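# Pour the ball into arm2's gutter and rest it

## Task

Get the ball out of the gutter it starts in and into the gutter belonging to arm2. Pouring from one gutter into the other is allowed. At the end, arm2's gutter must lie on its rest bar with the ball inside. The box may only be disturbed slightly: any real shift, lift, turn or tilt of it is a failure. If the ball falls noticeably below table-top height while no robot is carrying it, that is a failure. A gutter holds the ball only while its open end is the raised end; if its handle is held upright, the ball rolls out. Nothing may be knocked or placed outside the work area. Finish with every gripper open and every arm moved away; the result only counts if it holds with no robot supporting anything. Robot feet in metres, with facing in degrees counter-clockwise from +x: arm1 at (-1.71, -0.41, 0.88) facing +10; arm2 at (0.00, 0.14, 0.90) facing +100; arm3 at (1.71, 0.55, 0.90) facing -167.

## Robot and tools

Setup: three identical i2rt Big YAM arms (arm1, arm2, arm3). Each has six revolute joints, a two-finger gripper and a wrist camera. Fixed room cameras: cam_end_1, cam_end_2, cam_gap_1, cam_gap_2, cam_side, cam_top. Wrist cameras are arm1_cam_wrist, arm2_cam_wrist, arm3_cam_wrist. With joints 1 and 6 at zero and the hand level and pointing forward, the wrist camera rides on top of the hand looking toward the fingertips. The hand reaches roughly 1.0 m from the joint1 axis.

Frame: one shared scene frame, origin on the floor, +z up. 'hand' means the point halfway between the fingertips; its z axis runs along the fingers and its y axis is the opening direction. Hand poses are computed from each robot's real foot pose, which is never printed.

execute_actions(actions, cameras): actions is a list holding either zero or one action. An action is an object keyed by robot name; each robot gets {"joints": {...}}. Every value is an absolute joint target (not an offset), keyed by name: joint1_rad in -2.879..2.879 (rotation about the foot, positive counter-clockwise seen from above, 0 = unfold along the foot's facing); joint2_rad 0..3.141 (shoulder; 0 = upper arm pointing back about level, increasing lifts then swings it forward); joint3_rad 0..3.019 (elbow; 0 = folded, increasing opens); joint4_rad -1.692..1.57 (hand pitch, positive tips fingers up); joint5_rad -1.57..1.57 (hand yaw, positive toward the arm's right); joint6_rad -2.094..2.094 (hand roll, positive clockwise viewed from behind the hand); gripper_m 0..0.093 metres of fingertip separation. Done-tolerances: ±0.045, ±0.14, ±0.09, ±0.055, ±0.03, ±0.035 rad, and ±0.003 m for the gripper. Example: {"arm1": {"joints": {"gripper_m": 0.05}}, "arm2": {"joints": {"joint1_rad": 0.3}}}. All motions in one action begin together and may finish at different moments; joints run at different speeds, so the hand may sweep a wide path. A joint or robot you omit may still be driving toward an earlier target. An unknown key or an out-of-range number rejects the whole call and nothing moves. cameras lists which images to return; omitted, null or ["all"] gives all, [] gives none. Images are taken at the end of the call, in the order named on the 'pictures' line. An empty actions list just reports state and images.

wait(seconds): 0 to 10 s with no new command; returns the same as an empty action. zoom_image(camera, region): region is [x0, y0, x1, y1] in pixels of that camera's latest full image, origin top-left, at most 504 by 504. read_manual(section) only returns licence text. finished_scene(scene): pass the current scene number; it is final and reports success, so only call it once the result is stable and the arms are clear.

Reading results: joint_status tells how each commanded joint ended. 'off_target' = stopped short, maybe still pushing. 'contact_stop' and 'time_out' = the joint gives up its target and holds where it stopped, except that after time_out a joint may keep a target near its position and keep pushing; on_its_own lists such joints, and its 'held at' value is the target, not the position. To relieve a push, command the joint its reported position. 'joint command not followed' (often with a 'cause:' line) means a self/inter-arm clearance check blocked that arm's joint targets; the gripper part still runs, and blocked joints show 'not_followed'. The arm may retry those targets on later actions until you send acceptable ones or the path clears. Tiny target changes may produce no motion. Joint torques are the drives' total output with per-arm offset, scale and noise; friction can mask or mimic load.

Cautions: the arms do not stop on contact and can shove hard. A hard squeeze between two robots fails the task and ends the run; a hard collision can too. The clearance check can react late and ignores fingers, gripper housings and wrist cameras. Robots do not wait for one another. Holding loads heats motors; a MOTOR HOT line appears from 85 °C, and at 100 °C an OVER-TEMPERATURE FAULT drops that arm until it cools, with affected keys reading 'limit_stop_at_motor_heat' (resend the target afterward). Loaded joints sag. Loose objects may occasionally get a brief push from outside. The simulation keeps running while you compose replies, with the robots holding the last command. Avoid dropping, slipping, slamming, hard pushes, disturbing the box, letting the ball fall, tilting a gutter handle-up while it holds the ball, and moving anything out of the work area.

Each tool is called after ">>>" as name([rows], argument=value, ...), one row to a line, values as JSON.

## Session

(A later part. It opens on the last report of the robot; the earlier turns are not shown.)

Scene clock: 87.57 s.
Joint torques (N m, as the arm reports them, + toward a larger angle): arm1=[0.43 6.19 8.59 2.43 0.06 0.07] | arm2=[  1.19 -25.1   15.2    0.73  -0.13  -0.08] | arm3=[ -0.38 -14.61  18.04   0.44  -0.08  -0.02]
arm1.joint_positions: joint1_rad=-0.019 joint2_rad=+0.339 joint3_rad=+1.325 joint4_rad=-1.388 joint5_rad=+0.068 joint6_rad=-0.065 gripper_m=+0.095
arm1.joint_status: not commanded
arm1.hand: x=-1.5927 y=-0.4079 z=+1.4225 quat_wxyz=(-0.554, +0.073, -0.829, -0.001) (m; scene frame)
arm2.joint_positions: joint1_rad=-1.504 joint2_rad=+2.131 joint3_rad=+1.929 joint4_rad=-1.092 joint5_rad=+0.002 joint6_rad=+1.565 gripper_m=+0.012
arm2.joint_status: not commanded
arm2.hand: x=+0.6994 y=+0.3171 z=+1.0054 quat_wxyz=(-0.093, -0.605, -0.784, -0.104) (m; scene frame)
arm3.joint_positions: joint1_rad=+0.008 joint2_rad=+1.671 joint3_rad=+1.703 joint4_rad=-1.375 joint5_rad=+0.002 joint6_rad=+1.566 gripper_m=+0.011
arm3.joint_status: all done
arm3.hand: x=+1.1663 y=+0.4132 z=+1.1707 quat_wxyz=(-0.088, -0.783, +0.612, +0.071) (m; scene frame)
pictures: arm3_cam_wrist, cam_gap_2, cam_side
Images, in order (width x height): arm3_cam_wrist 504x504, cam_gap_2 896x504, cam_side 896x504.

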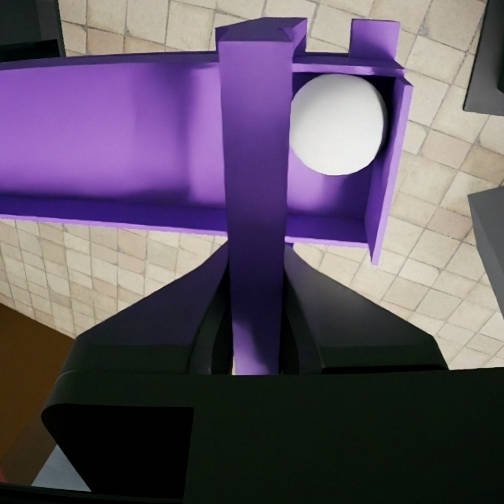

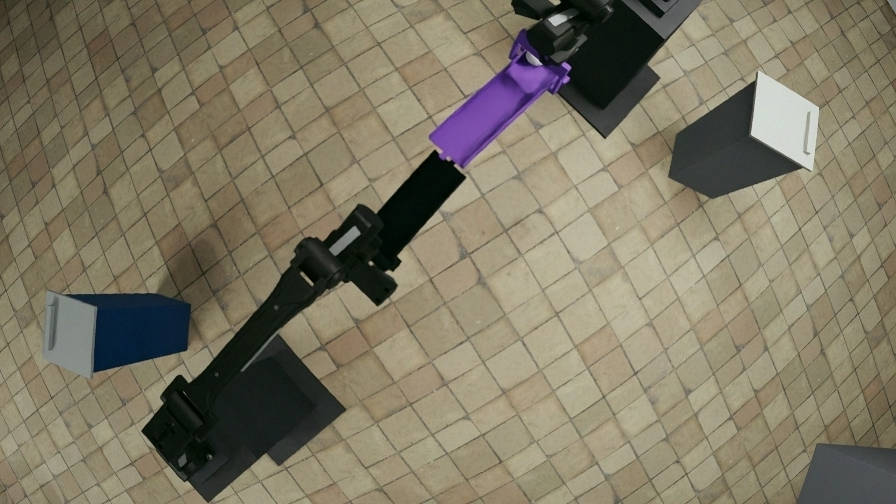

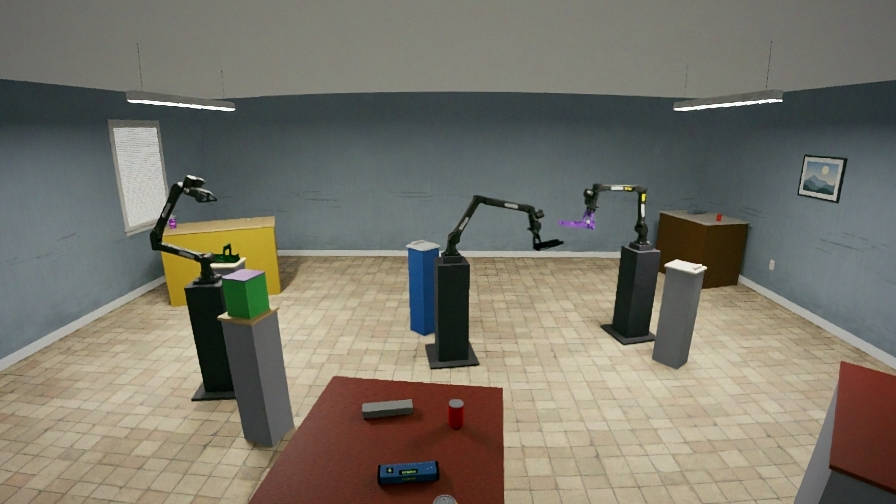

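>>> execute_actions([
  {"arm3":{"joints":{"joint2_rad":1.75,"joint3_rad":1.86,"joint4_rad":-1.3}},"arm2":{"joints":{"joint2_rad":2.16,"joint3_rad":2.05}}},
], cameras=["arm3_cam_wrist","cam_side","cam_gap_2"])

>>> zoom_image(camera="cam_side", region=[500, 170, 660, 270])

Scene clock: 95.97 s.
Joint torques (N m, as the arm reports them, + toward a larger angle): arm1=[0.45 6.2  8.59 2.43 0.06 0.08] | arm2=[  1.25 -22.19  15.64   0.71  -0.1   -0.06] | arm3=[ -0.49 -15.06  16.92   1.17  -0.07  -0.03]
arm1.joint_positions: joint1_rad=-0.019 joint2_rad=+0.339 joint3_rad=+1.325 joint4_rad=-1.388 joint5_rad=+0.068 joint6_rad=-0.065 gripper_m=+0.095
arm1.joint_status: not commanded
arm1.hand: x=-1.5927 y=-0.4079 z=+1.4225 quat_wxyz=(-0.554, +0.073, -0.829, -0.001) (m; scene frame)
arm2.joint_positions: joint1_rad=-1.504 joint2_rad=+2.148 joint3_rad=+1.974 joint4_rad=-1.092 joint5_rad=+0.002 joint6_rad=+1.565 gripper_m=+0.012
arm2.joint_status: all done
arm2.hand: x=+0.7123 y=+0.3204 z=+1.0134 quat_wxyz=(-0.101, -0.604, -0.782, -0.115) (m; scene frame)
arm3.joint_positions: joint1_rad=+0.008 joint2_rad=+1.763 joint3_rad=+1.806 joint4_rad=-1.314 joint5_rad=+0.002 joint6_rad=+1.566 gripper_m=+0.011
arm3.joint_status: all done
arm3.hand: x=+1.1174 y=+0.4013 z=+1.1685 quat_wxyz=(-0.117, -0.779, +0.609, +0.093) (m; scene frame)
pictures: arm3_cam_wrist, cam_gap_2, cam_side
Images, in order (width x height): arm3_cam_wrist 504x504, cam_gap_2 896x504, cam_side 896x504.

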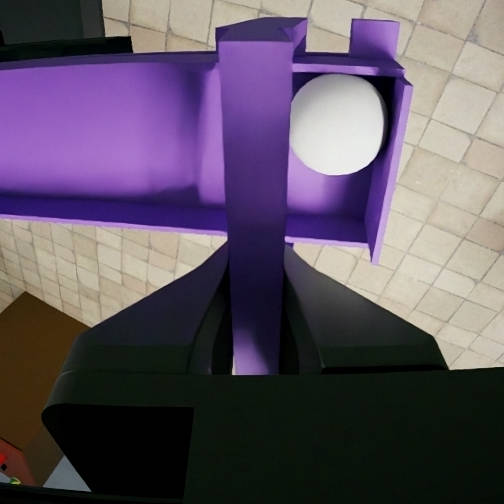

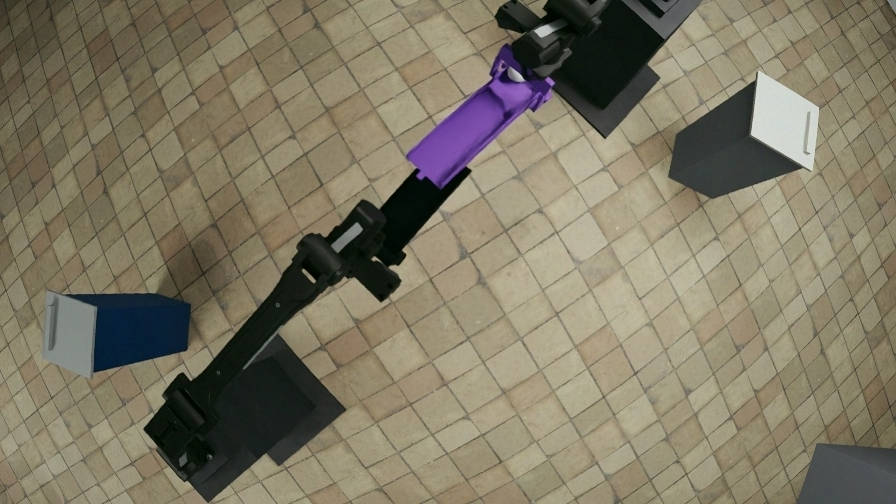

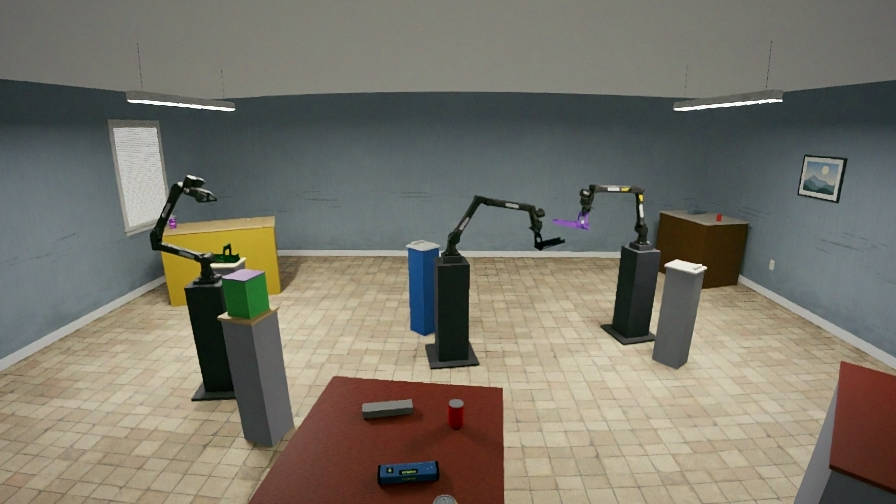

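Region (500, 170, 660, 270) of cam_side's 896x504 image, scaled by 3.150, with more detail than that image has; it fills the top 315 rows of this view, and the rest is white.

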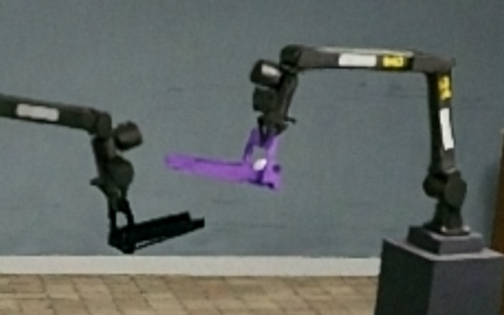

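>>> execute_actions([
  {"arm3":{"joints":{"joint4_rad":-1.44}}},
], cameras=["arm3_cam_wrist","cam_side","cam_gap_2"])

>>> zoom_image(camera="cam_side", region=[500, 170, 660, 270])

Scene clock: 100.43 s.
Joint torques (N m, as the arm reports them, + toward a larger angle): arm1=[0.44 6.18 8.59 2.43 0.06 0.07] | arm2=[  0.96 -22.31  15.76   0.7   -0.12  -0.06] | arm3=[ -0.44 -15.19  16.66   0.37  -0.07  -0.01]
arm1.joint_positions: joint1_rad=-0.019 joint2_rad=+0.339 joint3_rad=+1.325 joint4_rad=-1.388 joint5_rad=+0.068 joint6_rad=-0.065 gripper_m=+0.095
arm1.joint_status: not commanded
arm1.hand: x=-1.5927 y=-0.4079 z=+1.4225 quat_wxyz=(-0.554, +0.073, -0.829, -0.001) (m; scene frame)
arm2.joint_positions: joint1_rad=-1.504 joint2_rad=+2.148 joint3_rad=+1.974 joint4_rad=-1.092 joint5_rad=+0.002 joint6_rad=+1.565 gripper_m=+0.012
arm2.joint_status: not commanded
arm2.hand: x=+0.7123 y=+0.3204 z=+1.0134 quat_wxyz=(-0.101, -0.604, -0.782, -0.115) (m; scene frame)
arm3.joint_positions: joint1_rad=+0.008 joint2_rad=+1.763 joint3_rad=+1.806 joint4_rad=-1.435 joint5_rad=+0.002 joint6_rad=+1.566 gripper_m=+0.011
arm3.joint_status: all done
arm3.hand: x=+1.1453 y=+0.4081 z=+1.1615 quat_wxyz=(-0.070, -0.785, +0.613, +0.056) (m; scene frame)
pictures: arm3_cam_wrist, cam_gap_2, cam_side
Images, in order (width x height): arm3_cam_wrist 504x504, cam_gap_2 896x504, cam_side 896x504.

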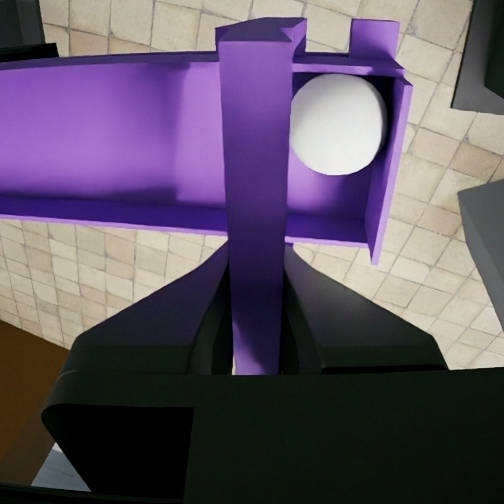

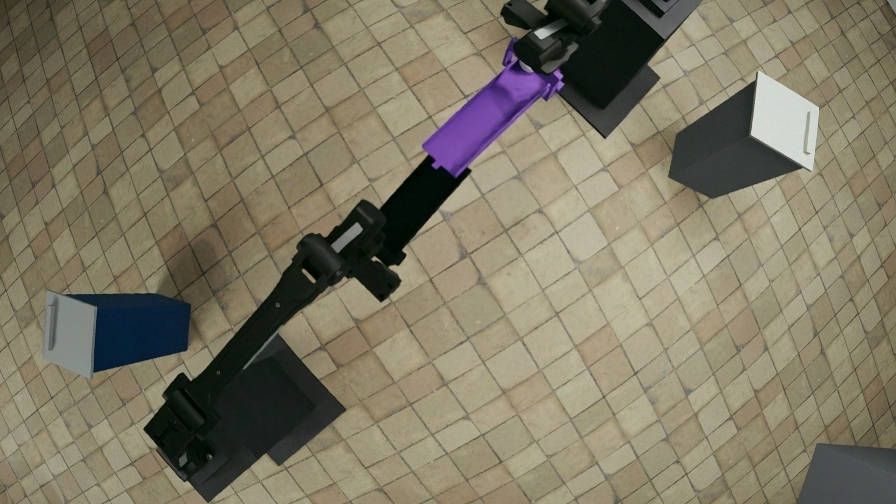

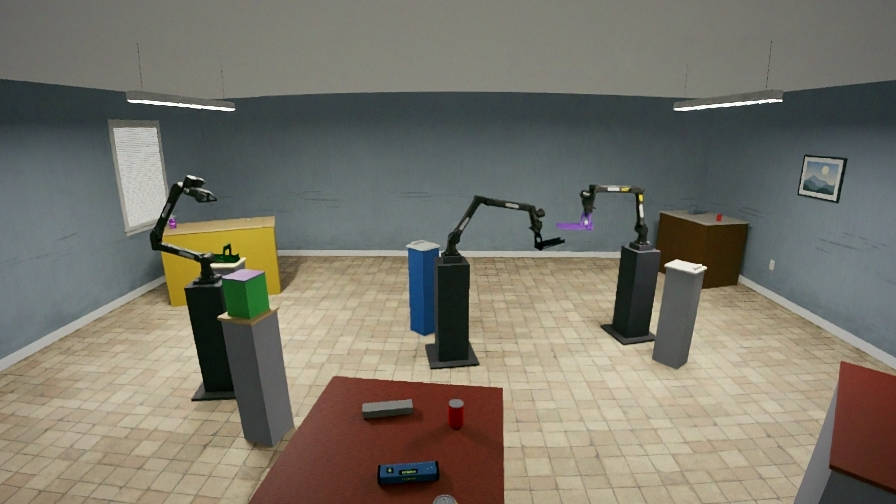

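Region (500, 170, 660, 270) of cam_side's 896x504 image, scaled by 3.150, with more detail than that image has; it fills the top 315 rows of this view, and the rest is white.

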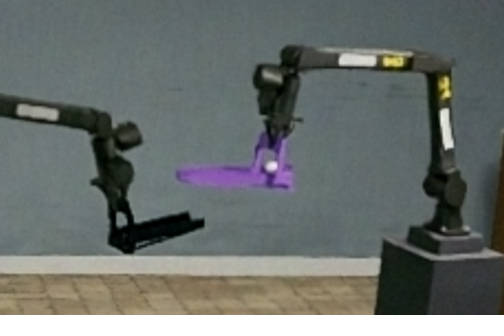

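>>> execute_actions([
  {"arm3":{"joints":{"joint4_rad":-1.54}}},
], cameras=["arm3_cam_wrist"])

>>> wait(seconds=1.5)

Scene clock: 106.57 s.
Joint torques (N m, as the arm reports them, + toward a larger angle): arm1=[0.43 6.17 8.6  2.44 0.05 0.07] | arm2=[  0.89 -22.05  15.66   0.76  -0.12  -0.08] | arm3=[ -0.44 -14.4   16.41   0.18  -0.07   0.01]
arm1.joint_positions: joint1_rad=-0.019 joint2_rad=+0.339 joint3_rad=+1.325 joint4_rad=-1.388 joint5_rad=+0.068 joint6_rad=-0.065 gripper_m=+0.095
arm1.joint_status: not commanded
arm1.hand: x=-1.5927 y=-0.4079 z=+1.4225 quat_wxyz=(-0.554, +0.073, -0.829, -0.001) (m; scene frame)
arm2.joint_positions: joint1_rad=-1.504 joint2_rad=+2.148 joint3_rad=+1.974 joint4_rad=-1.092 joint5_rad=+0.002 joint6_rad=+1.565 gripper_m=+0.012
arm2.joint_status: not commanded
arm2.hand: x=+0.7123 y=+0.3204 z=+1.0134 quat_wxyz=(-0.101, -0.604, -0.782, -0.115) (m; scene frame)
arm3.joint_positions: joint1_rad=+0.008 joint2_rad=+1.763 joint3_rad=+1.806 joint4_rad=-1.533 joint5_rad=+0.002 joint6_rad=+1.566 gripper_m=+0.011
arm3.joint_status: all done
arm3.hand: x=+1.1686 y=+0.4138 z=+1.1584 quat_wxyz=(-0.031, -0.787, +0.615, +0.026) (m; scene frame)
pictures: arm3_cam_wrist
Images, in order (width x height): arm3_cam_wrist 504x504.

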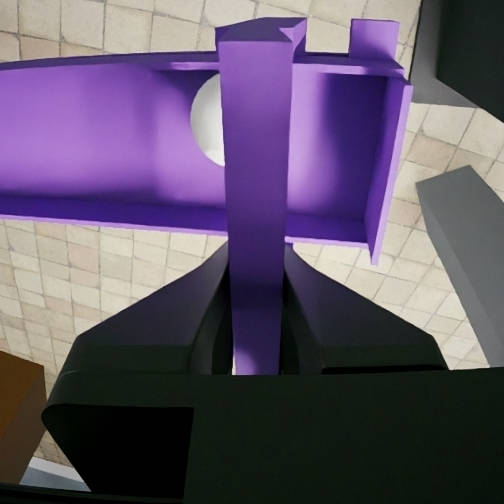

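Scene clock: 108.07 s.
Joint torques (N m, as the arm reports them, + toward a larger angle): arm1=[0.46 6.17 8.59 2.44 0.06 0.07] | arm2=[  0.9  -22.9   15.57   0.93  -0.02  -0.06] | arm3=[ -0.36 -14.4   16.47   0.24  -0.06   0.  ]
arm1.joint_positions: joint1_rad=-0.019 joint2_rad=+0.339 joint3_rad=+1.325 joint4_rad=-1.388 joint5_rad=+0.068 joint6_rad=-0.065 gripper_m=+0.095
arm1.joint_status: not commanded
arm1.hand: x=-1.5927 y=-0.4079 z=+1.4225 quat_wxyz=(-0.554, +0.073, -0.829, -0.001) (m; scene frame)
arm2.joint_positions: joint1_rad=-1.504 joint2_rad=+2.155 joint3_rad=+1.975 joint4_rad=-1.098 joint5_rad=+0.000 joint6_rad=+1.566 gripper_m=+0.012
arm2.joint_status: not commanded
arm2.hand: x=+0.7110 y=+0.3207 z=+1.0085 quat_wxyz=(-0.097, -0.605, -0.783, -0.111) (m; scene frame)
arm3.joint_positions: joint1_rad=+0.008 joint2_rad=+1.763 joint3_rad=+1.806 joint4_rad=-1.536 joint5_rad=+0.002 joint6_rad=+1.566 gripper_m=+0.011
arm3.joint_status: all done
arm3.hand: x=+1.1692 y=+0.4139 z=+1.1583 quat_wxyz=(-0.030, -0.787, +0.615, +0.025) (m; scene frame)
wait: 1.50 s; at rest by 0.27 s
pictures: arm1_cam_wrist, arm2_cam_wrist, arm3_cam_wrist, cam_end_1, cam_end_2, cam_gap_1, cam_gap_2, cam_side, cam_top
Images, in order (width x height): arm1_cam_wrist 504x504, arm2_cam_wrist 504x504, arm3_cam_wrist 504x504, cam_end_1 896x504, cam_end_2 896x504, cam_gap_1 896x504, cam_gap_2 896x504, cam_side 896x504, cam_top 896x504.

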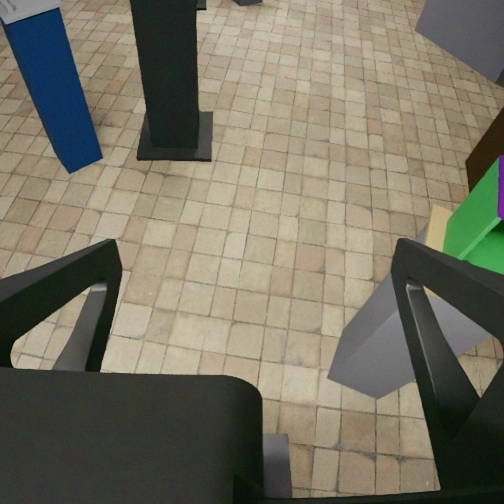

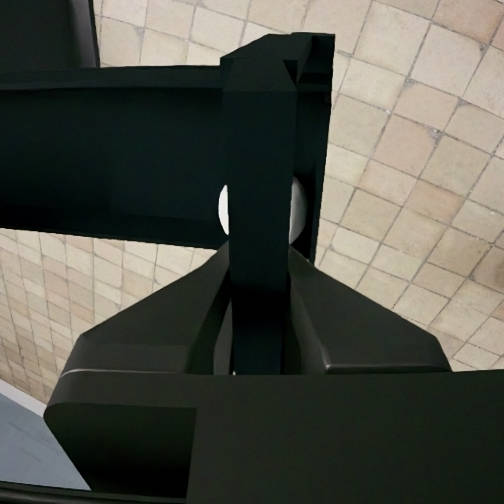

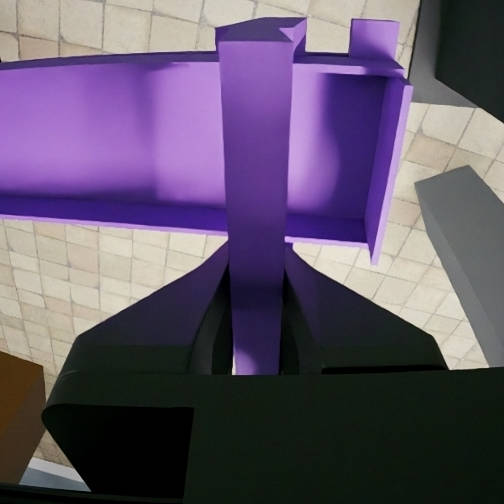

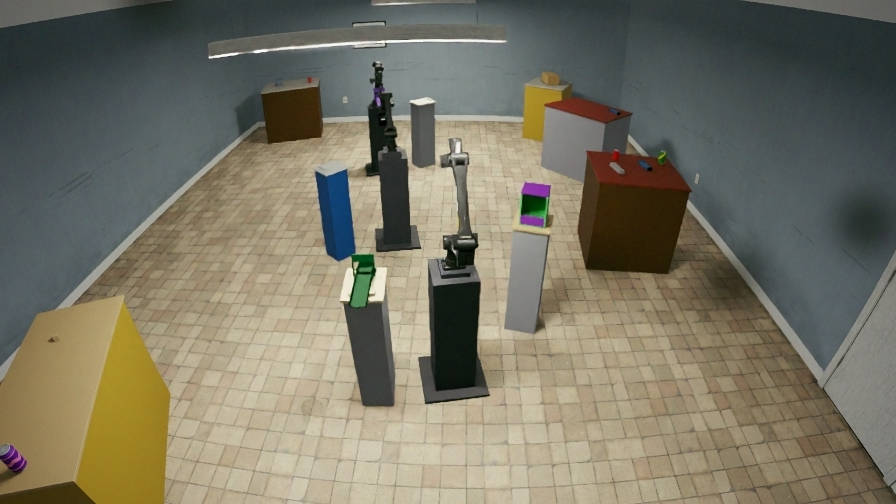

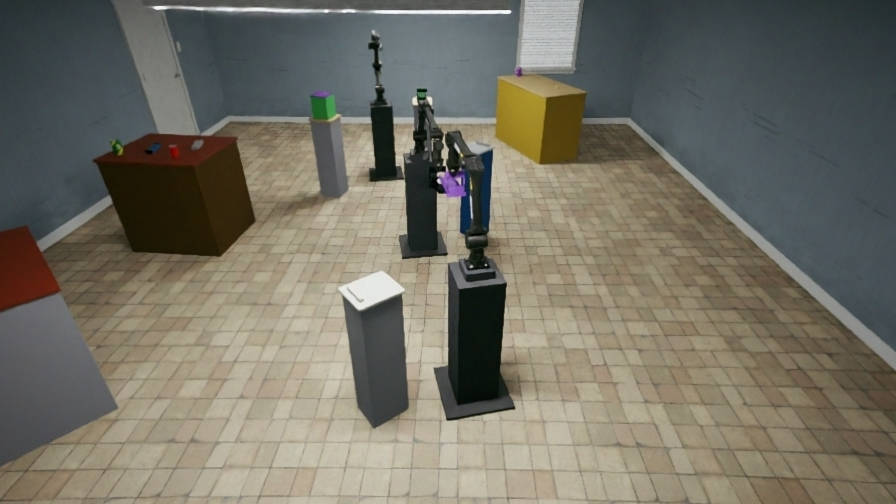

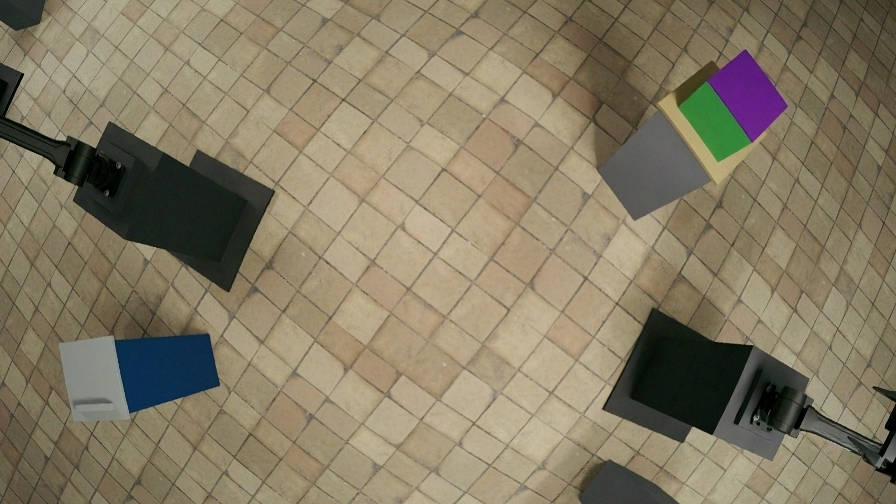

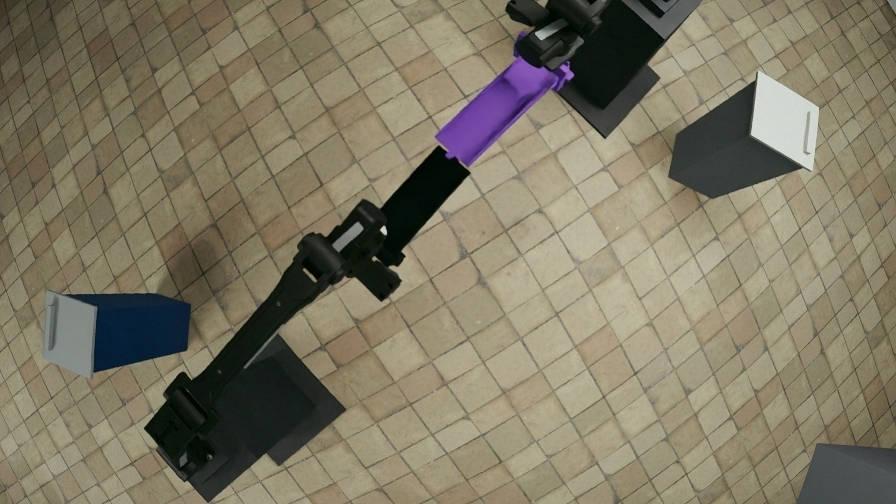

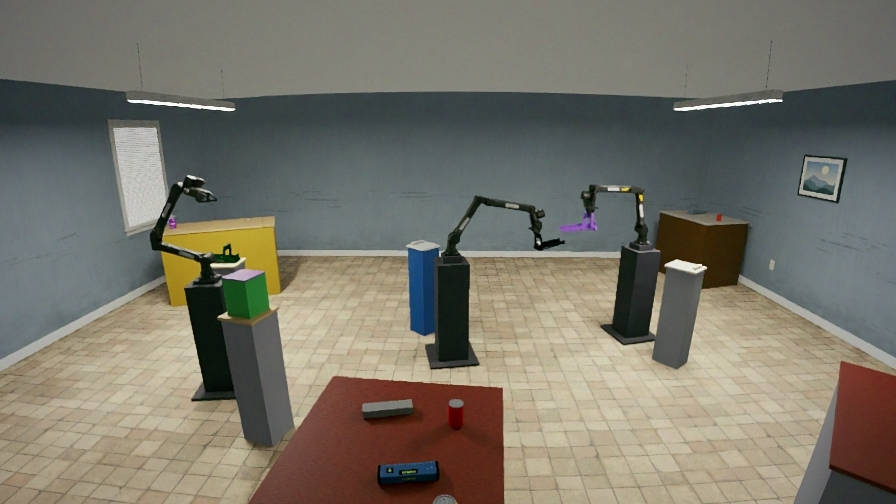

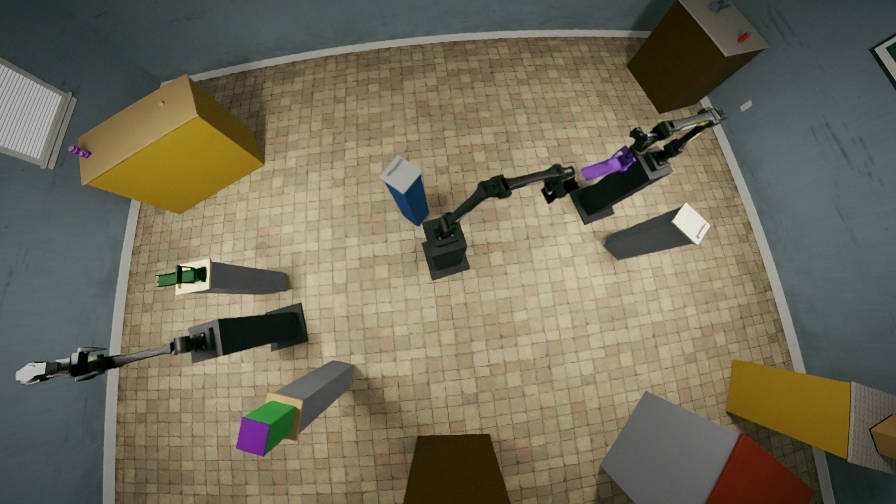

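>>> execute_actions([
  {"arm3":{"joints":{"joint2_rad":1.22,"joint3_rad":1.26,"joint4_rad":-1.12}}},
], cameras=[])

>>> execute_actions([
  {"arm3":{"joints":{"joint1_rad":1.586}},"arm2":{"joints":{"joint2_rad":1.85,"joint4_rad":-1.0}}},
], cameras=["arm2_cam_wrist"])

>>> execute_actions([
  {"arm2":{"joints":{"joint2_rad":1.68,"joint3_rad":1.65}},"arm3":{"joints":{"joint2_rad":1.5,"joint3_rad":1.3,"joint4_rad":-1.0}}},
], cameras=[])

>>> execute_actions([
  {"arm2":{"joints":{"joint2_rad":1.53,"joint3_rad":1.33,"joint4_rad":-0.9}},"arm3":{"joints":{"joint4_rad":-1.05,"joint5_rad":-0.068,"joint6_rad":1.161}}},
], cameras=["arm2_cam_wrist","cam_side"])

Scene clock: 118.47 s.
Joint torques (N m, as the arm reports them, + toward a larger angle): arm1=[0.44 6.14 8.59 2.43 0.06 0.07] | arm2=[  0.86 -23.05  15.49   0.92  -0.02  -0.07] | arm3=[-0.4  -7.59 13.39  1.78 -0.07 -0.04]
arm1.joint_positions: joint1_rad=-0.019 joint2_rad=+0.339 joint3_rad=+1.325 joint4_rad=-1.388 joint5_rad=+0.068 joint6_rad=-0.065 gripper_m=+0.095
arm1.joint_status: not commanded
arm1.hand: x=-1.5927 y=-0.4079 z=+1.4225 quat_wxyz=(-0.554, +0.073, -0.829, -0.001) (m; scene frame)
arm2.joint_positions: joint1_rad=-1.504 joint2_rad=+2.155 joint3_rad=+1.975 joint4_rad=-1.098 joint5_rad=+0.000 joint6_rad=+1.566 gripper_m=+0.012
arm2.joint_status: not commanded
arm2.hand: x=+0.7110 y=+0.3207 z=+1.0085 quat_wxyz=(-0.097, -0.605, -0.783, -0.111) (m; scene frame)
arm3.joint_positions: joint1_rad=+0.008 joint2_rad=+1.227 joint3_rad=+1.242 joint4_rad=-1.145 joint5_rad=+0.002 joint6_rad=+1.566 gripper_m=+0.011
arm3.joint_status: all done
arm3.hand: x=+1.2824 y=+0.4416 z=+1.1909 quat_wxyz=(-0.171, -0.769, +0.601, +0.136) (m; scene frame)
pictures: none
No camera images: the call's "cameras" was empty. Leave "cameras" out to get every camera's image.

Scene clock: 120.23 s.
Joint torques (N m, as the arm reports them, + toward a larger angle): arm1=[0.44 6.15 8.59 2.44 0.06 0.08] | arm2=[  0.95 -20.48  13.22   2.02  -0.04  -0.08] | arm3=[-1.52 -7.73 13.41  1.48  0.04 -0.04]
arm1.joint_positions: joint1_rad=-0.019 joint2_rad=+0.339 joint3_rad=+1.325 joint4_rad=-1.388 joint5_rad=+0.068 joint6_rad=-0.065 gripper_m=+0.095
arm1.joint_status: not commanded
arm1.hand: x=-1.5927 y=-0.4079 z=+1.4225 quat_wxyz=(-0.554, +0.073, -0.829, -0.001) (m; scene frame)
arm2.joint_positions: joint1_rad=-1.504 joint2_rad=+1.854 joint3_rad=+2.010 joint4_rad=-1.019 joint5_rad=+0.000 joint6_rad=+1.566 gripper_m=+0.012
arm2.joint_status: all done
arm2.hand: x=+0.7055 y=+0.3233 z=+1.2513 quat_wxyz=(-0.220, -0.572, -0.743, -0.269) (m; scene frame)
arm3.joint_positions: joint1_rad=+1.589 joint2_rad=+1.229 joint3_rad=+1.242 joint4_rad=-1.135 joint5_rad=-0.001 joint6_rad=+1.566 gripper_m=+0.011
arm3.joint_status: all done
arm3.hand: x=+1.8255 y=+0.1129 z=+1.1910 quat_wxyz=(-0.221, -0.967, -0.124, -0.028) (m; scene frame)
pictures: arm2_cam_wrist
Images, in order (width x height): arm2_cam_wrist 504x504.

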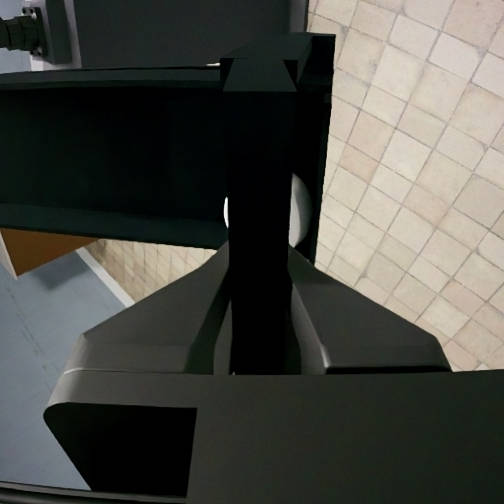

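Scene clock: 121.57 s.
Joint torques (N m, as the arm reports them, + toward a larger angle): arm1=[0.45 6.18 8.59 2.43 0.06 0.07] | arm2=[  1.39 -19.84  10.86   1.61  -0.02  -0.07] | arm3=[ -0.94 -13.1   15.52   1.25   0.03  -0.02]
arm1.joint_positions: joint1_rad=-0.019 joint2_rad=+0.339 joint3_rad=+1.325 joint4_rad=-1.388 joint5_rad=+0.068 joint6_rad=-0.065 gripper_m=+0.095
arm1.joint_status: not commanded
arm1.hand: x=-1.5927 y=-0.4079 z=+1.4225 quat_wxyz=(-0.554, +0.073, -0.829, -0.001) (m; scene frame)
arm2.joint_positions: joint1_rad=-1.504 joint2_rad=+1.705 joint3_rad=+1.634 joint4_rad=-1.018 joint5_rad=+0.000 joint6_rad=+1.566 gripper_m=+0.012
arm2.joint_status: all done
arm2.hand: x=+0.6139 y=+0.2985 z=+1.1548 quat_wxyz=(-0.154, -0.593, -0.769, -0.184) (m; scene frame)
arm3.joint_positions: joint1_rad=+1.589 joint2_rad=+1.539 joint3_rad=+1.255 joint4_rad=-1.018 joint5_rad=-0.001 joint6_rad=+1.566 gripper_m=+0.011
arm3.joint_status: all done
arm3.hand: x=+1.8408 y=+0.0527 z=+1.0648 quat_wxyz=(-0.133, -0.983, -0.126, -0.017) (m; scene frame)
pictures: none
No camera images: the call's "cameras" was empty. Leave "cameras" out to get every camera's image.

Scene clock: 123.00 s.
Joint torques (N m, as the arm reports them, + toward a larger angle): arm1=[0.45 6.15 8.59 2.43 0.05 0.07] | arm2=[  1.42 -16.01  10.34   1.77  -0.03  -0.09] | arm3=[ -0.91 -13.13  15.56   0.52  -0.21  -0.13]
arm1.joint_positions: joint1_rad=-0.019 joint2_rad=+0.339 joint3_rad=+1.325 joint4_rad=-1.388 joint5_rad=+0.068 joint6_rad=-0.065 gripper_m=+0.095
arm1.joint_status: not commanded
arm1.hand: x=-1.5927 y=-0.4079 z=+1.4225 quat_wxyz=(-0.554, +0.073, -0.829, -0.001) (m; scene frame)
arm2.joint_positions: joint1_rad=-1.504 joint2_rad=+1.550 joint3_rad=+1.317 joint4_rad=-0.924 joint5_rad=+0.000 joint6_rad=+1.566 gripper_m=+0.012
arm2.joint_status: all done
arm2.hand: x=+0.5343 y=+0.2775 z=+1.1003 quat_wxyz=(-0.134, -0.598, -0.775, -0.158) (m; scene frame)
arm3.joint_positions: joint1_rad=+1.589 joint2_rad=+1.539 joint3_rad=+1.255 joint4_rad=-1.045 joint5_rad=-0.063 joint6_rad=+1.171 gripper_m=+0.011
arm3.joint_status: all done
arm3.hand: x=+1.8495 y=+0.0618 z=+1.0634 quat_wxyz=(-0.122, -0.939, -0.321, -0.022) (m; scene frame)
pictures: arm2_cam_wrist, cam_side
Images, in order (width x height): arm2_cam_wrist 504x504, cam_side 896x504.

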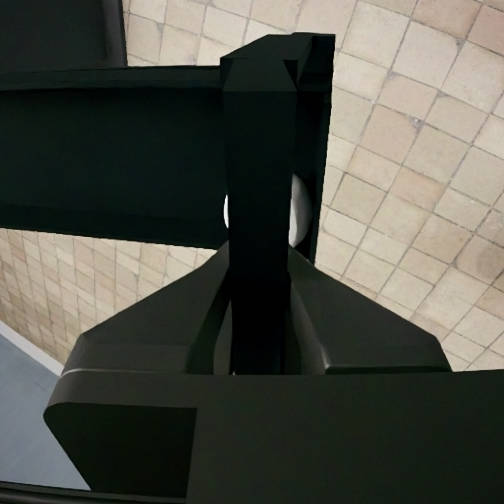

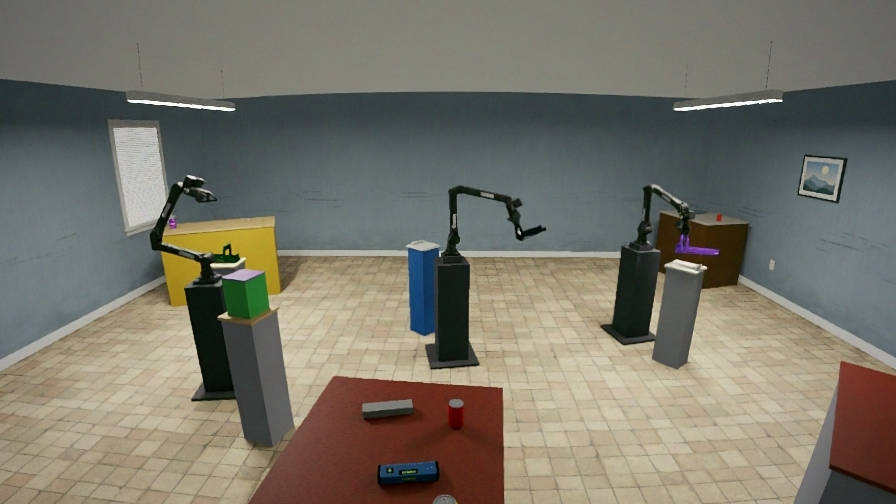

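>>> execute_actions([
  {"arm2":{"joints":{"joint1_rad":-0.6}},"arm3":{"joints":{"joint1_rad":1.586,"joint2_rad":1.575,"joint3_rad":1.185,"joint4_rad":-1.005}}},
], cameras=[])

>>> execute_actions([
  {"arm2":{"joints":{"joint1_rad":0.262}},"arm3":{"joints":{"joint2_rad":1.63,"joint3_rad":1.12,"joint4_rad":-0.87}}},
], cameras=["arm2_cam_wrist","arm3_cam_wrist","cam_end_2"])

>>> zoom_image(camera="cam_end_2", region=[320, 190, 440, 320])

Scene clock: 128.50 s.
Joint torques (N m, as the arm reports them, + toward a larger angle): arm1=[0.46 6.2  8.59 2.44 0.06 0.08] | arm2=[ -0.81 -16.56  10.4    1.44   0.08  -0.09] | arm3=[ -0.89 -11.85  12.33   0.99  -0.21  -0.15]
arm1.joint_positions: joint1_rad=-0.019 joint2_rad=+0.339 joint3_rad=+1.325 joint4_rad=-1.388 joint5_rad=+0.068 joint6_rad=-0.065 gripper_m=+0.095
arm1.joint_status: not commanded
arm1.hand: x=-1.5927 y=-0.4079 z=+1.4225 quat_wxyz=(-0.554, +0.073, -0.829, -0.001) (m; scene frame)
arm2.joint_positions: joint1_rad=-0.590 joint2_rad=+1.550 joint3_rad=+1.317 joint4_rad=-0.916 joint5_rad=-0.003 joint6_rad=+1.566 gripper_m=+0.012
arm2.joint_status: all done
arm2.hand: x=+0.2191 y=+0.6510 z=+1.0935 quat_wxyz=(-0.046, -0.195, -0.959, -0.199) (m; scene frame)
arm3.joint_positions: joint1_rad=+1.589 joint2_rad=+1.590 joint3_rad=+1.165 joint4_rad=-1.019 joint5_rad=-0.063 joint6_rad=+1.170 gripper_m=+0.011
arm3.joint_status: all done
arm3.hand: x=+1.8428 y=+0.0881 z=+1.0043 quat_wxyz=(-0.065, -0.944, -0.321, -0.027) (m; scene frame)
pictures: none
No camera images: the call's "cameras" was empty. Leave "cameras" out to get every camera's image.

Scene clock: 129.97 s.
Joint torques (N m, as the arm reports them, + toward a larger angle): arm1=[0.45 6.16 8.59 2.43 0.06 0.07] | arm2=[  0.02 -16.38  10.38   1.47   0.06  -0.07] | arm3=[ -0.87 -11.14  11.19   1.07  -0.19  -0.14]
arm1.joint_positions: joint1_rad=-0.019 joint2_rad=+0.339 joint3_rad=+1.325 joint4_rad=-1.388 joint5_rad=+0.068 joint6_rad=-0.065 gripper_m=+0.095
arm1.joint_status: not commanded
arm1.hand: x=-1.5927 y=-0.4079 z=+1.4225 quat_wxyz=(-0.554, +0.073, -0.829, -0.001) (m; scene frame)
arm2.joint_positions: joint1_rad=+0.272 joint2_rad=+1.550 joint3_rad=+1.317 joint4_rad=-0.916 joint5_rad=-0.003 joint6_rad=+1.567 gripper_m=+0.012
arm2.joint_status: all done
arm2.hand: x=-0.2441 y=+0.6407 z=+1.0906 quat_wxyz=(+0.046, +0.222, -0.954, -0.196) (m; scene frame)
arm3.joint_positions: joint1_rad=+1.589 joint2_rad=+1.633 joint3_rad=+1.106 joint4_rad=-0.885 joint5_rad=-0.064 joint6_rad=+1.169 gripper_m=+0.011
arm3.joint_status: all done
arm3.hand: x=+1.8445 y=+0.0821 z=+0.9673 quat_wxyz=(-0.081, -0.943, -0.322, -0.026) (m; scene frame)
pictures: arm2_cam_wrist, arm3_cam_wrist, cam_end_2
Images, in order (width x height): arm2_cam_wrist 504x504, arm3_cam_wrist 504x504, cam_end_2 896x504.

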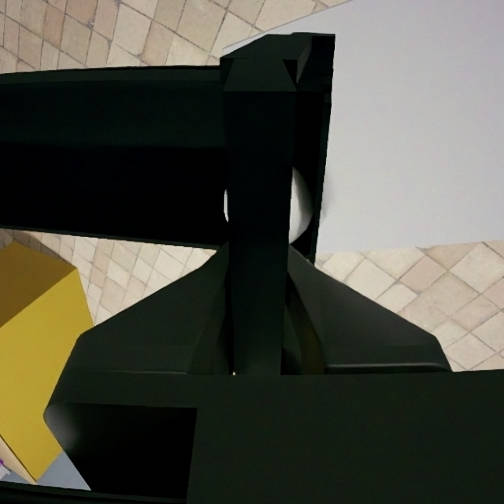

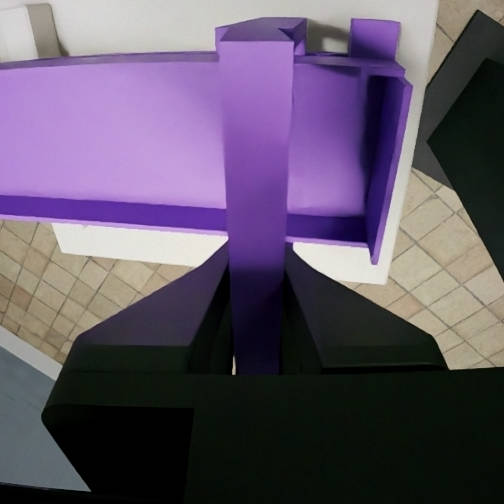

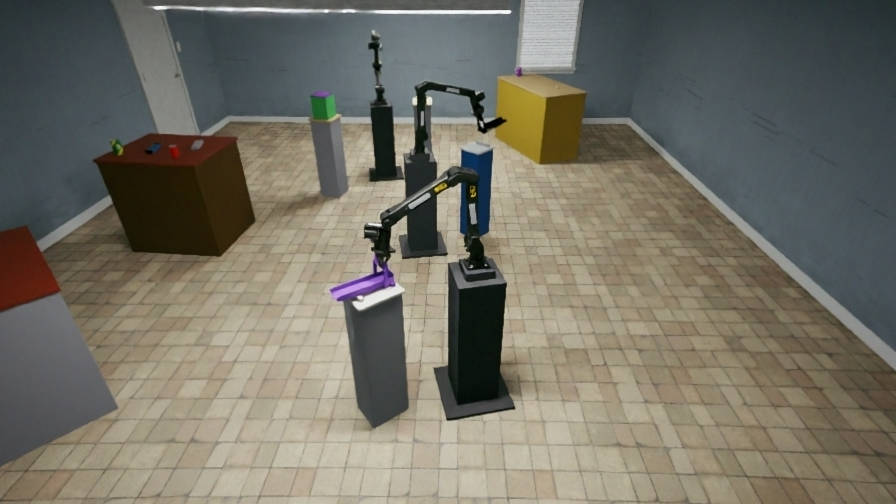

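Region (320, 190, 440, 320) of cam_end_2's 896x504 image, scaled by 3.877, with more detail than that image has; it fills the left 465 columns of this view, and the rest is white.

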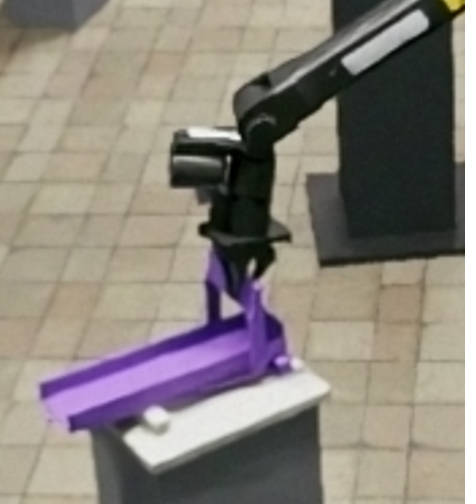

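>>> execute_actions([
  {"arm3":{"joints":{"gripper_m":0.09}},"arm2":{"joints":{"joint1_rad":0.255,"joint5_rad":-0.065,"joint6_rad":1.204}}},
], cameras=["arm2_cam_wrist","cam_end_2","cam_end_1"])

Scene clock: 144.30 s.
Joint torques (N m, as the arm reports them, + toward a larger angle): arm1=[0.42 6.18 8.59 2.43 0.05 0.08] | arm2=[ -0.39 -16.83  10.39   1.53  -0.25  -0.18] | arm3=[ -1.01 -11.07  11.21   1.04  -0.18  -0.14]
arm1.joint_positions: joint1_rad=-0.019 joint2_rad=+0.339 joint3_rad=+1.325 joint4_rad=-1.388 joint5_rad=+0.068 joint6_rad=-0.065 gripper_m=+0.095
arm1.joint_status: not commanded
arm1.hand: x=-1.5927 y=-0.4079 z=+1.4225 quat_wxyz=(-0.554, +0.073, -0.829, -0.001) (m; scene frame)
arm2.joint_positions: joint1_rad=+0.266 joint2_rad=+1.550 joint3_rad=+1.317 joint4_rad=-0.916 joint5_rad=-0.062 joint6_rad=+1.212 gripper_m=+0.012
arm2.joint_status: all done
arm2.hand: x=-0.2497 y=+0.6378 z=+1.0909 quat_wxyz=(+0.039, +0.389, -0.898, -0.200) (m; scene frame)
arm3.joint_positions: joint1_rad=+1.589 joint2_rad=+1.633 joint3_rad=+1.106 joint4_rad=-0.884 joint5_rad=-0.064 joint6_rad=+1.169 gripper_m=+0.090
arm3.joint_status: all done
arm3.hand: x=+1.8446 y=+0.0818 z=+0.9674 quat_wxyz=(-0.082, -0.943, -0.322, -0.026) (m; scene frame)
pictures: arm2_cam_wrist, cam_end_1, cam_end_2
Images, in order (width x height): arm2_cam_wrist 504x504, cam_end_1 896x504, cam_end_2 896x504.

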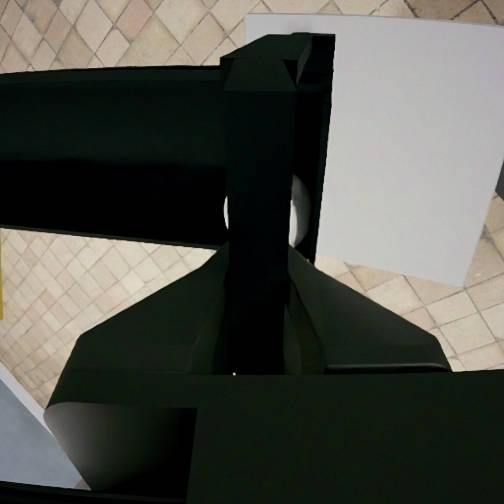

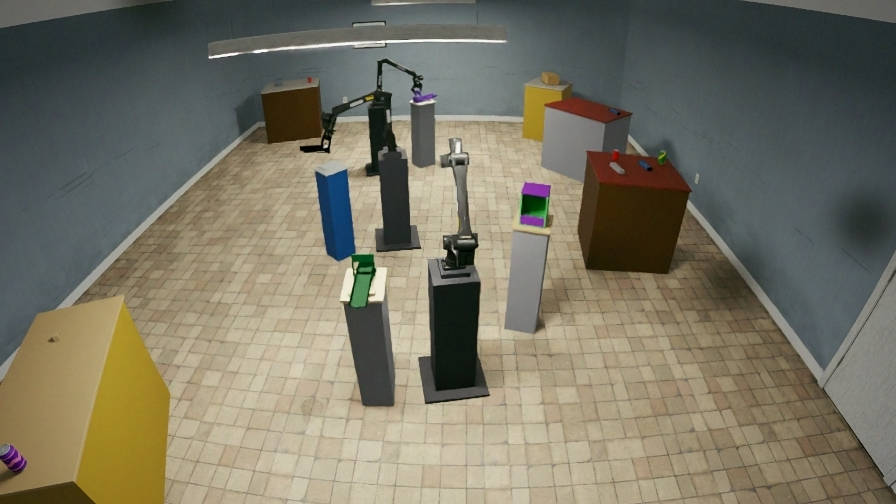

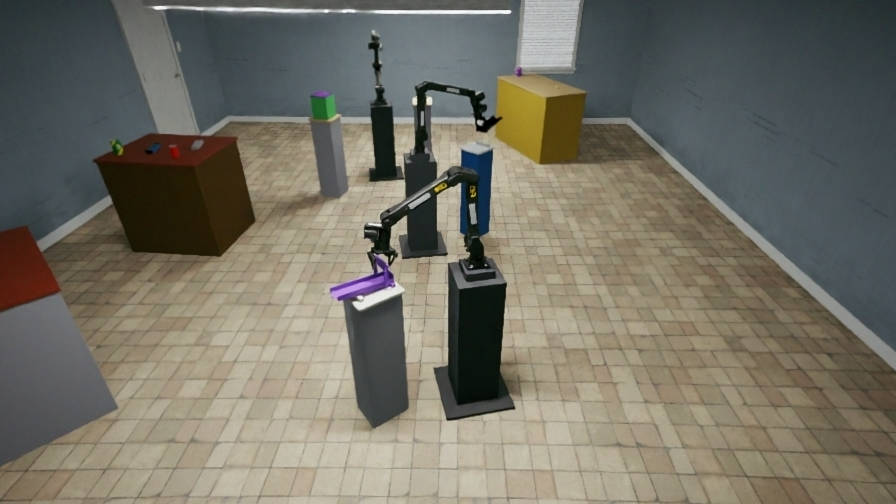

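>>> execute_actions([
  {"arm3":{"joints":{"joint2_rad":1.575,"joint3_rad":1.25,"joint4_rad":-1.05}},"arm2":{"joints":{"joint2_rad":1.57,"joint3_rad":1.16,"joint4_rad":-0.88}}},
], cameras=[])

>>> execute_actions([
  {"arm3":{"joints":{"joint2_rad":1.5,"joint3_rad":1.4,"joint4_rad":-1.25}},"arm2":{"joints":{"joint2_rad":1.595,"joint3_rad":1.095,"joint4_rad":-0.845,"joint1_rad":0.25}}},
], cameras=["arm2_cam_wrist","cam_end_2","cam_end_1"])

Scene clock: 152.27 s.
Joint torques (N m, as the arm reports them, + toward a larger angle): arm1=[0.44 6.17 8.6  2.43 0.06 0.08] | arm2=[ -0.24 -15.12   9.67   1.09  -0.25  -0.16] | arm3=[ -0.9  -11.08  14.14   0.25  -0.18  -0.14]
arm1.joint_positions: joint1_rad=-0.019 joint2_rad=+0.339 joint3_rad=+1.325 joint4_rad=-1.388 joint5_rad=+0.068 joint6_rad=-0.065 gripper_m=+0.095
arm1.joint_status: not commanded
arm1.hand: x=-1.5927 y=-0.4079 z=+1.4225 quat_wxyz=(-0.554, +0.073, -0.829, -0.001) (m; scene frame)
arm2.joint_positions: joint1_rad=+0.266 joint2_rad=+1.581 joint3_rad=+1.145 joint4_rad=-0.892 joint5_rad=-0.062 joint6_rad=+1.210 gripper_m=+0.012
arm2.joint_status: all done
arm2.hand: x=-0.2251 y=+0.5863 z=+1.0020 quat_wxyz=(+0.036, +0.393, -0.912, -0.111) (m; scene frame)
arm3.joint_positions: joint1_rad=+1.589 joint2_rad=+1.585 joint3_rad=+1.213 joint4_rad=-1.040 joint5_rad=-0.064 joint6_rad=+1.169 gripper_m=+0.090
arm3.joint_status: all done
arm3.hand: x=+1.8465 y=+0.0747 z=+1.0246 quat_wxyz=(-0.081, -0.943, -0.322, -0.026) (m; scene frame)
pictures: none
No camera images: the call's "cameras" was empty. Leave "cameras" out to get every camera's image.

Scene clock: 153.37 s.
Joint torques (N m, as the arm reports them, + toward a larger angle): arm1=[0.43 6.17 8.59 2.44 0.05 0.08] | arm2=[ -0.51 -13.39   8.62   1.1   -0.24  -0.16] | arm3=[ -0.92 -10.35  14.64   0.31  -0.18  -0.14]
arm1.joint_positions: joint1_rad=-0.019 joint2_rad=+0.339 joint3_rad=+1.325 joint4_rad=-1.388 joint5_rad=+0.068 joint6_rad=-0.065 gripper_m=+0.095
arm1.joint_status: not commanded
arm1.hand: x=-1.5927 y=-0.4079 z=+1.4225 quat_wxyz=(-0.554, +0.073, -0.829, -0.001) (m; scene frame)
arm2.joint_positions: joint1_rad=+0.261 joint2_rad=+1.593 joint3_rad=+1.089 joint4_rad=-0.862 joint5_rad=-0.062 joint6_rad=+1.210 gripper_m=+0.012
arm2.joint_status: all done
arm2.hand: x=-0.2161 y=+0.5722 z=+0.9762 quat_wxyz=(+0.035, +0.391, -0.915, -0.092) (m; scene frame)
arm3.joint_positions: joint1_rad=+1.589 joint2_rad=+1.496 joint3_rad=+1.366 joint4_rad=-1.240 joint5_rad=-0.064 joint6_rad=+1.169 gripper_m=+0.090
arm3.joint_status: all done
arm3.hand: x=+1.8462 y=+0.0756 z=+1.1208 quat_wxyz=(-0.102, -0.941, -0.322, -0.024) (m; scene frame)
pictures: arm2_cam_wrist, cam_end_1, cam_end_2
Images, in order (width x height): arm2_cam_wrist 504x504, cam_end_1 896x504, cam_end_2 896x504.

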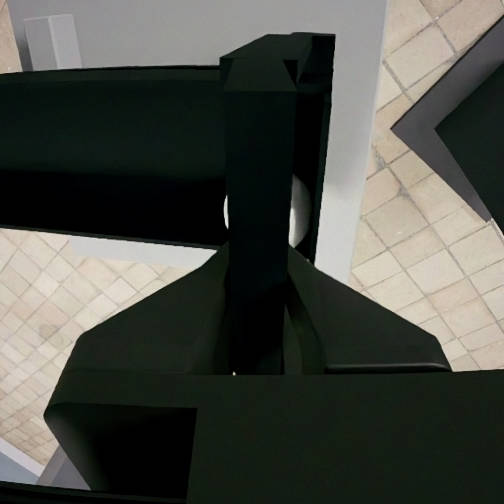

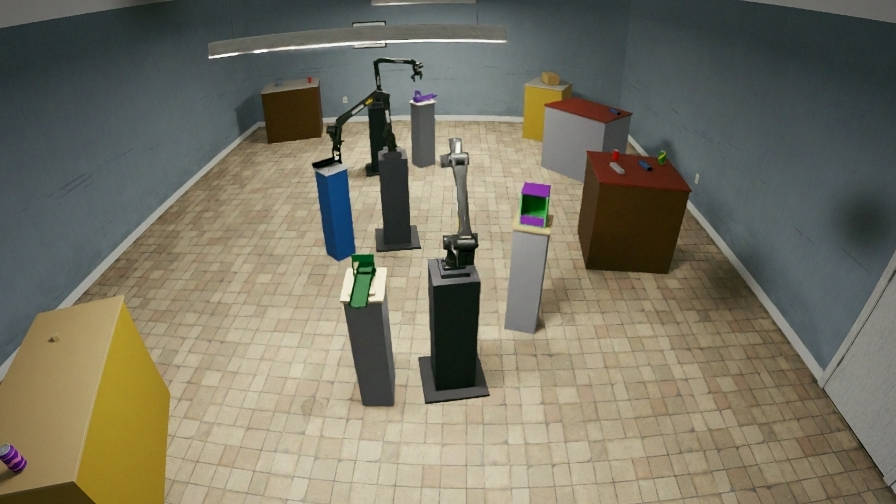

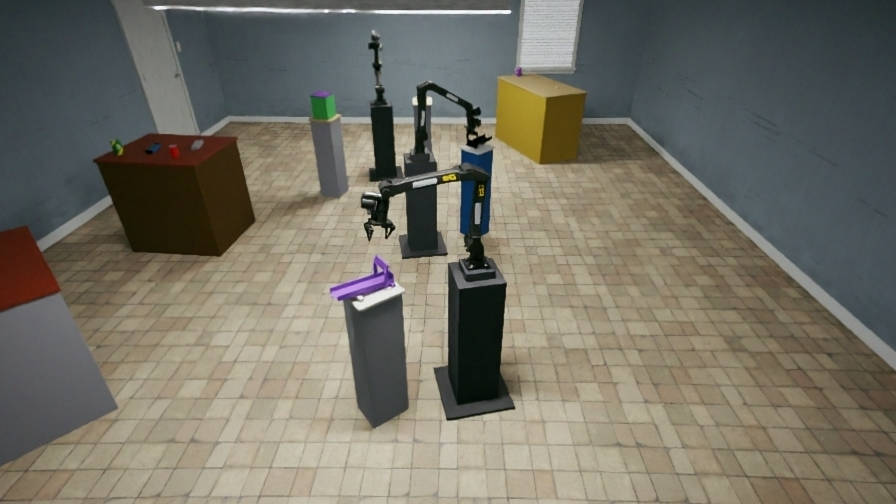

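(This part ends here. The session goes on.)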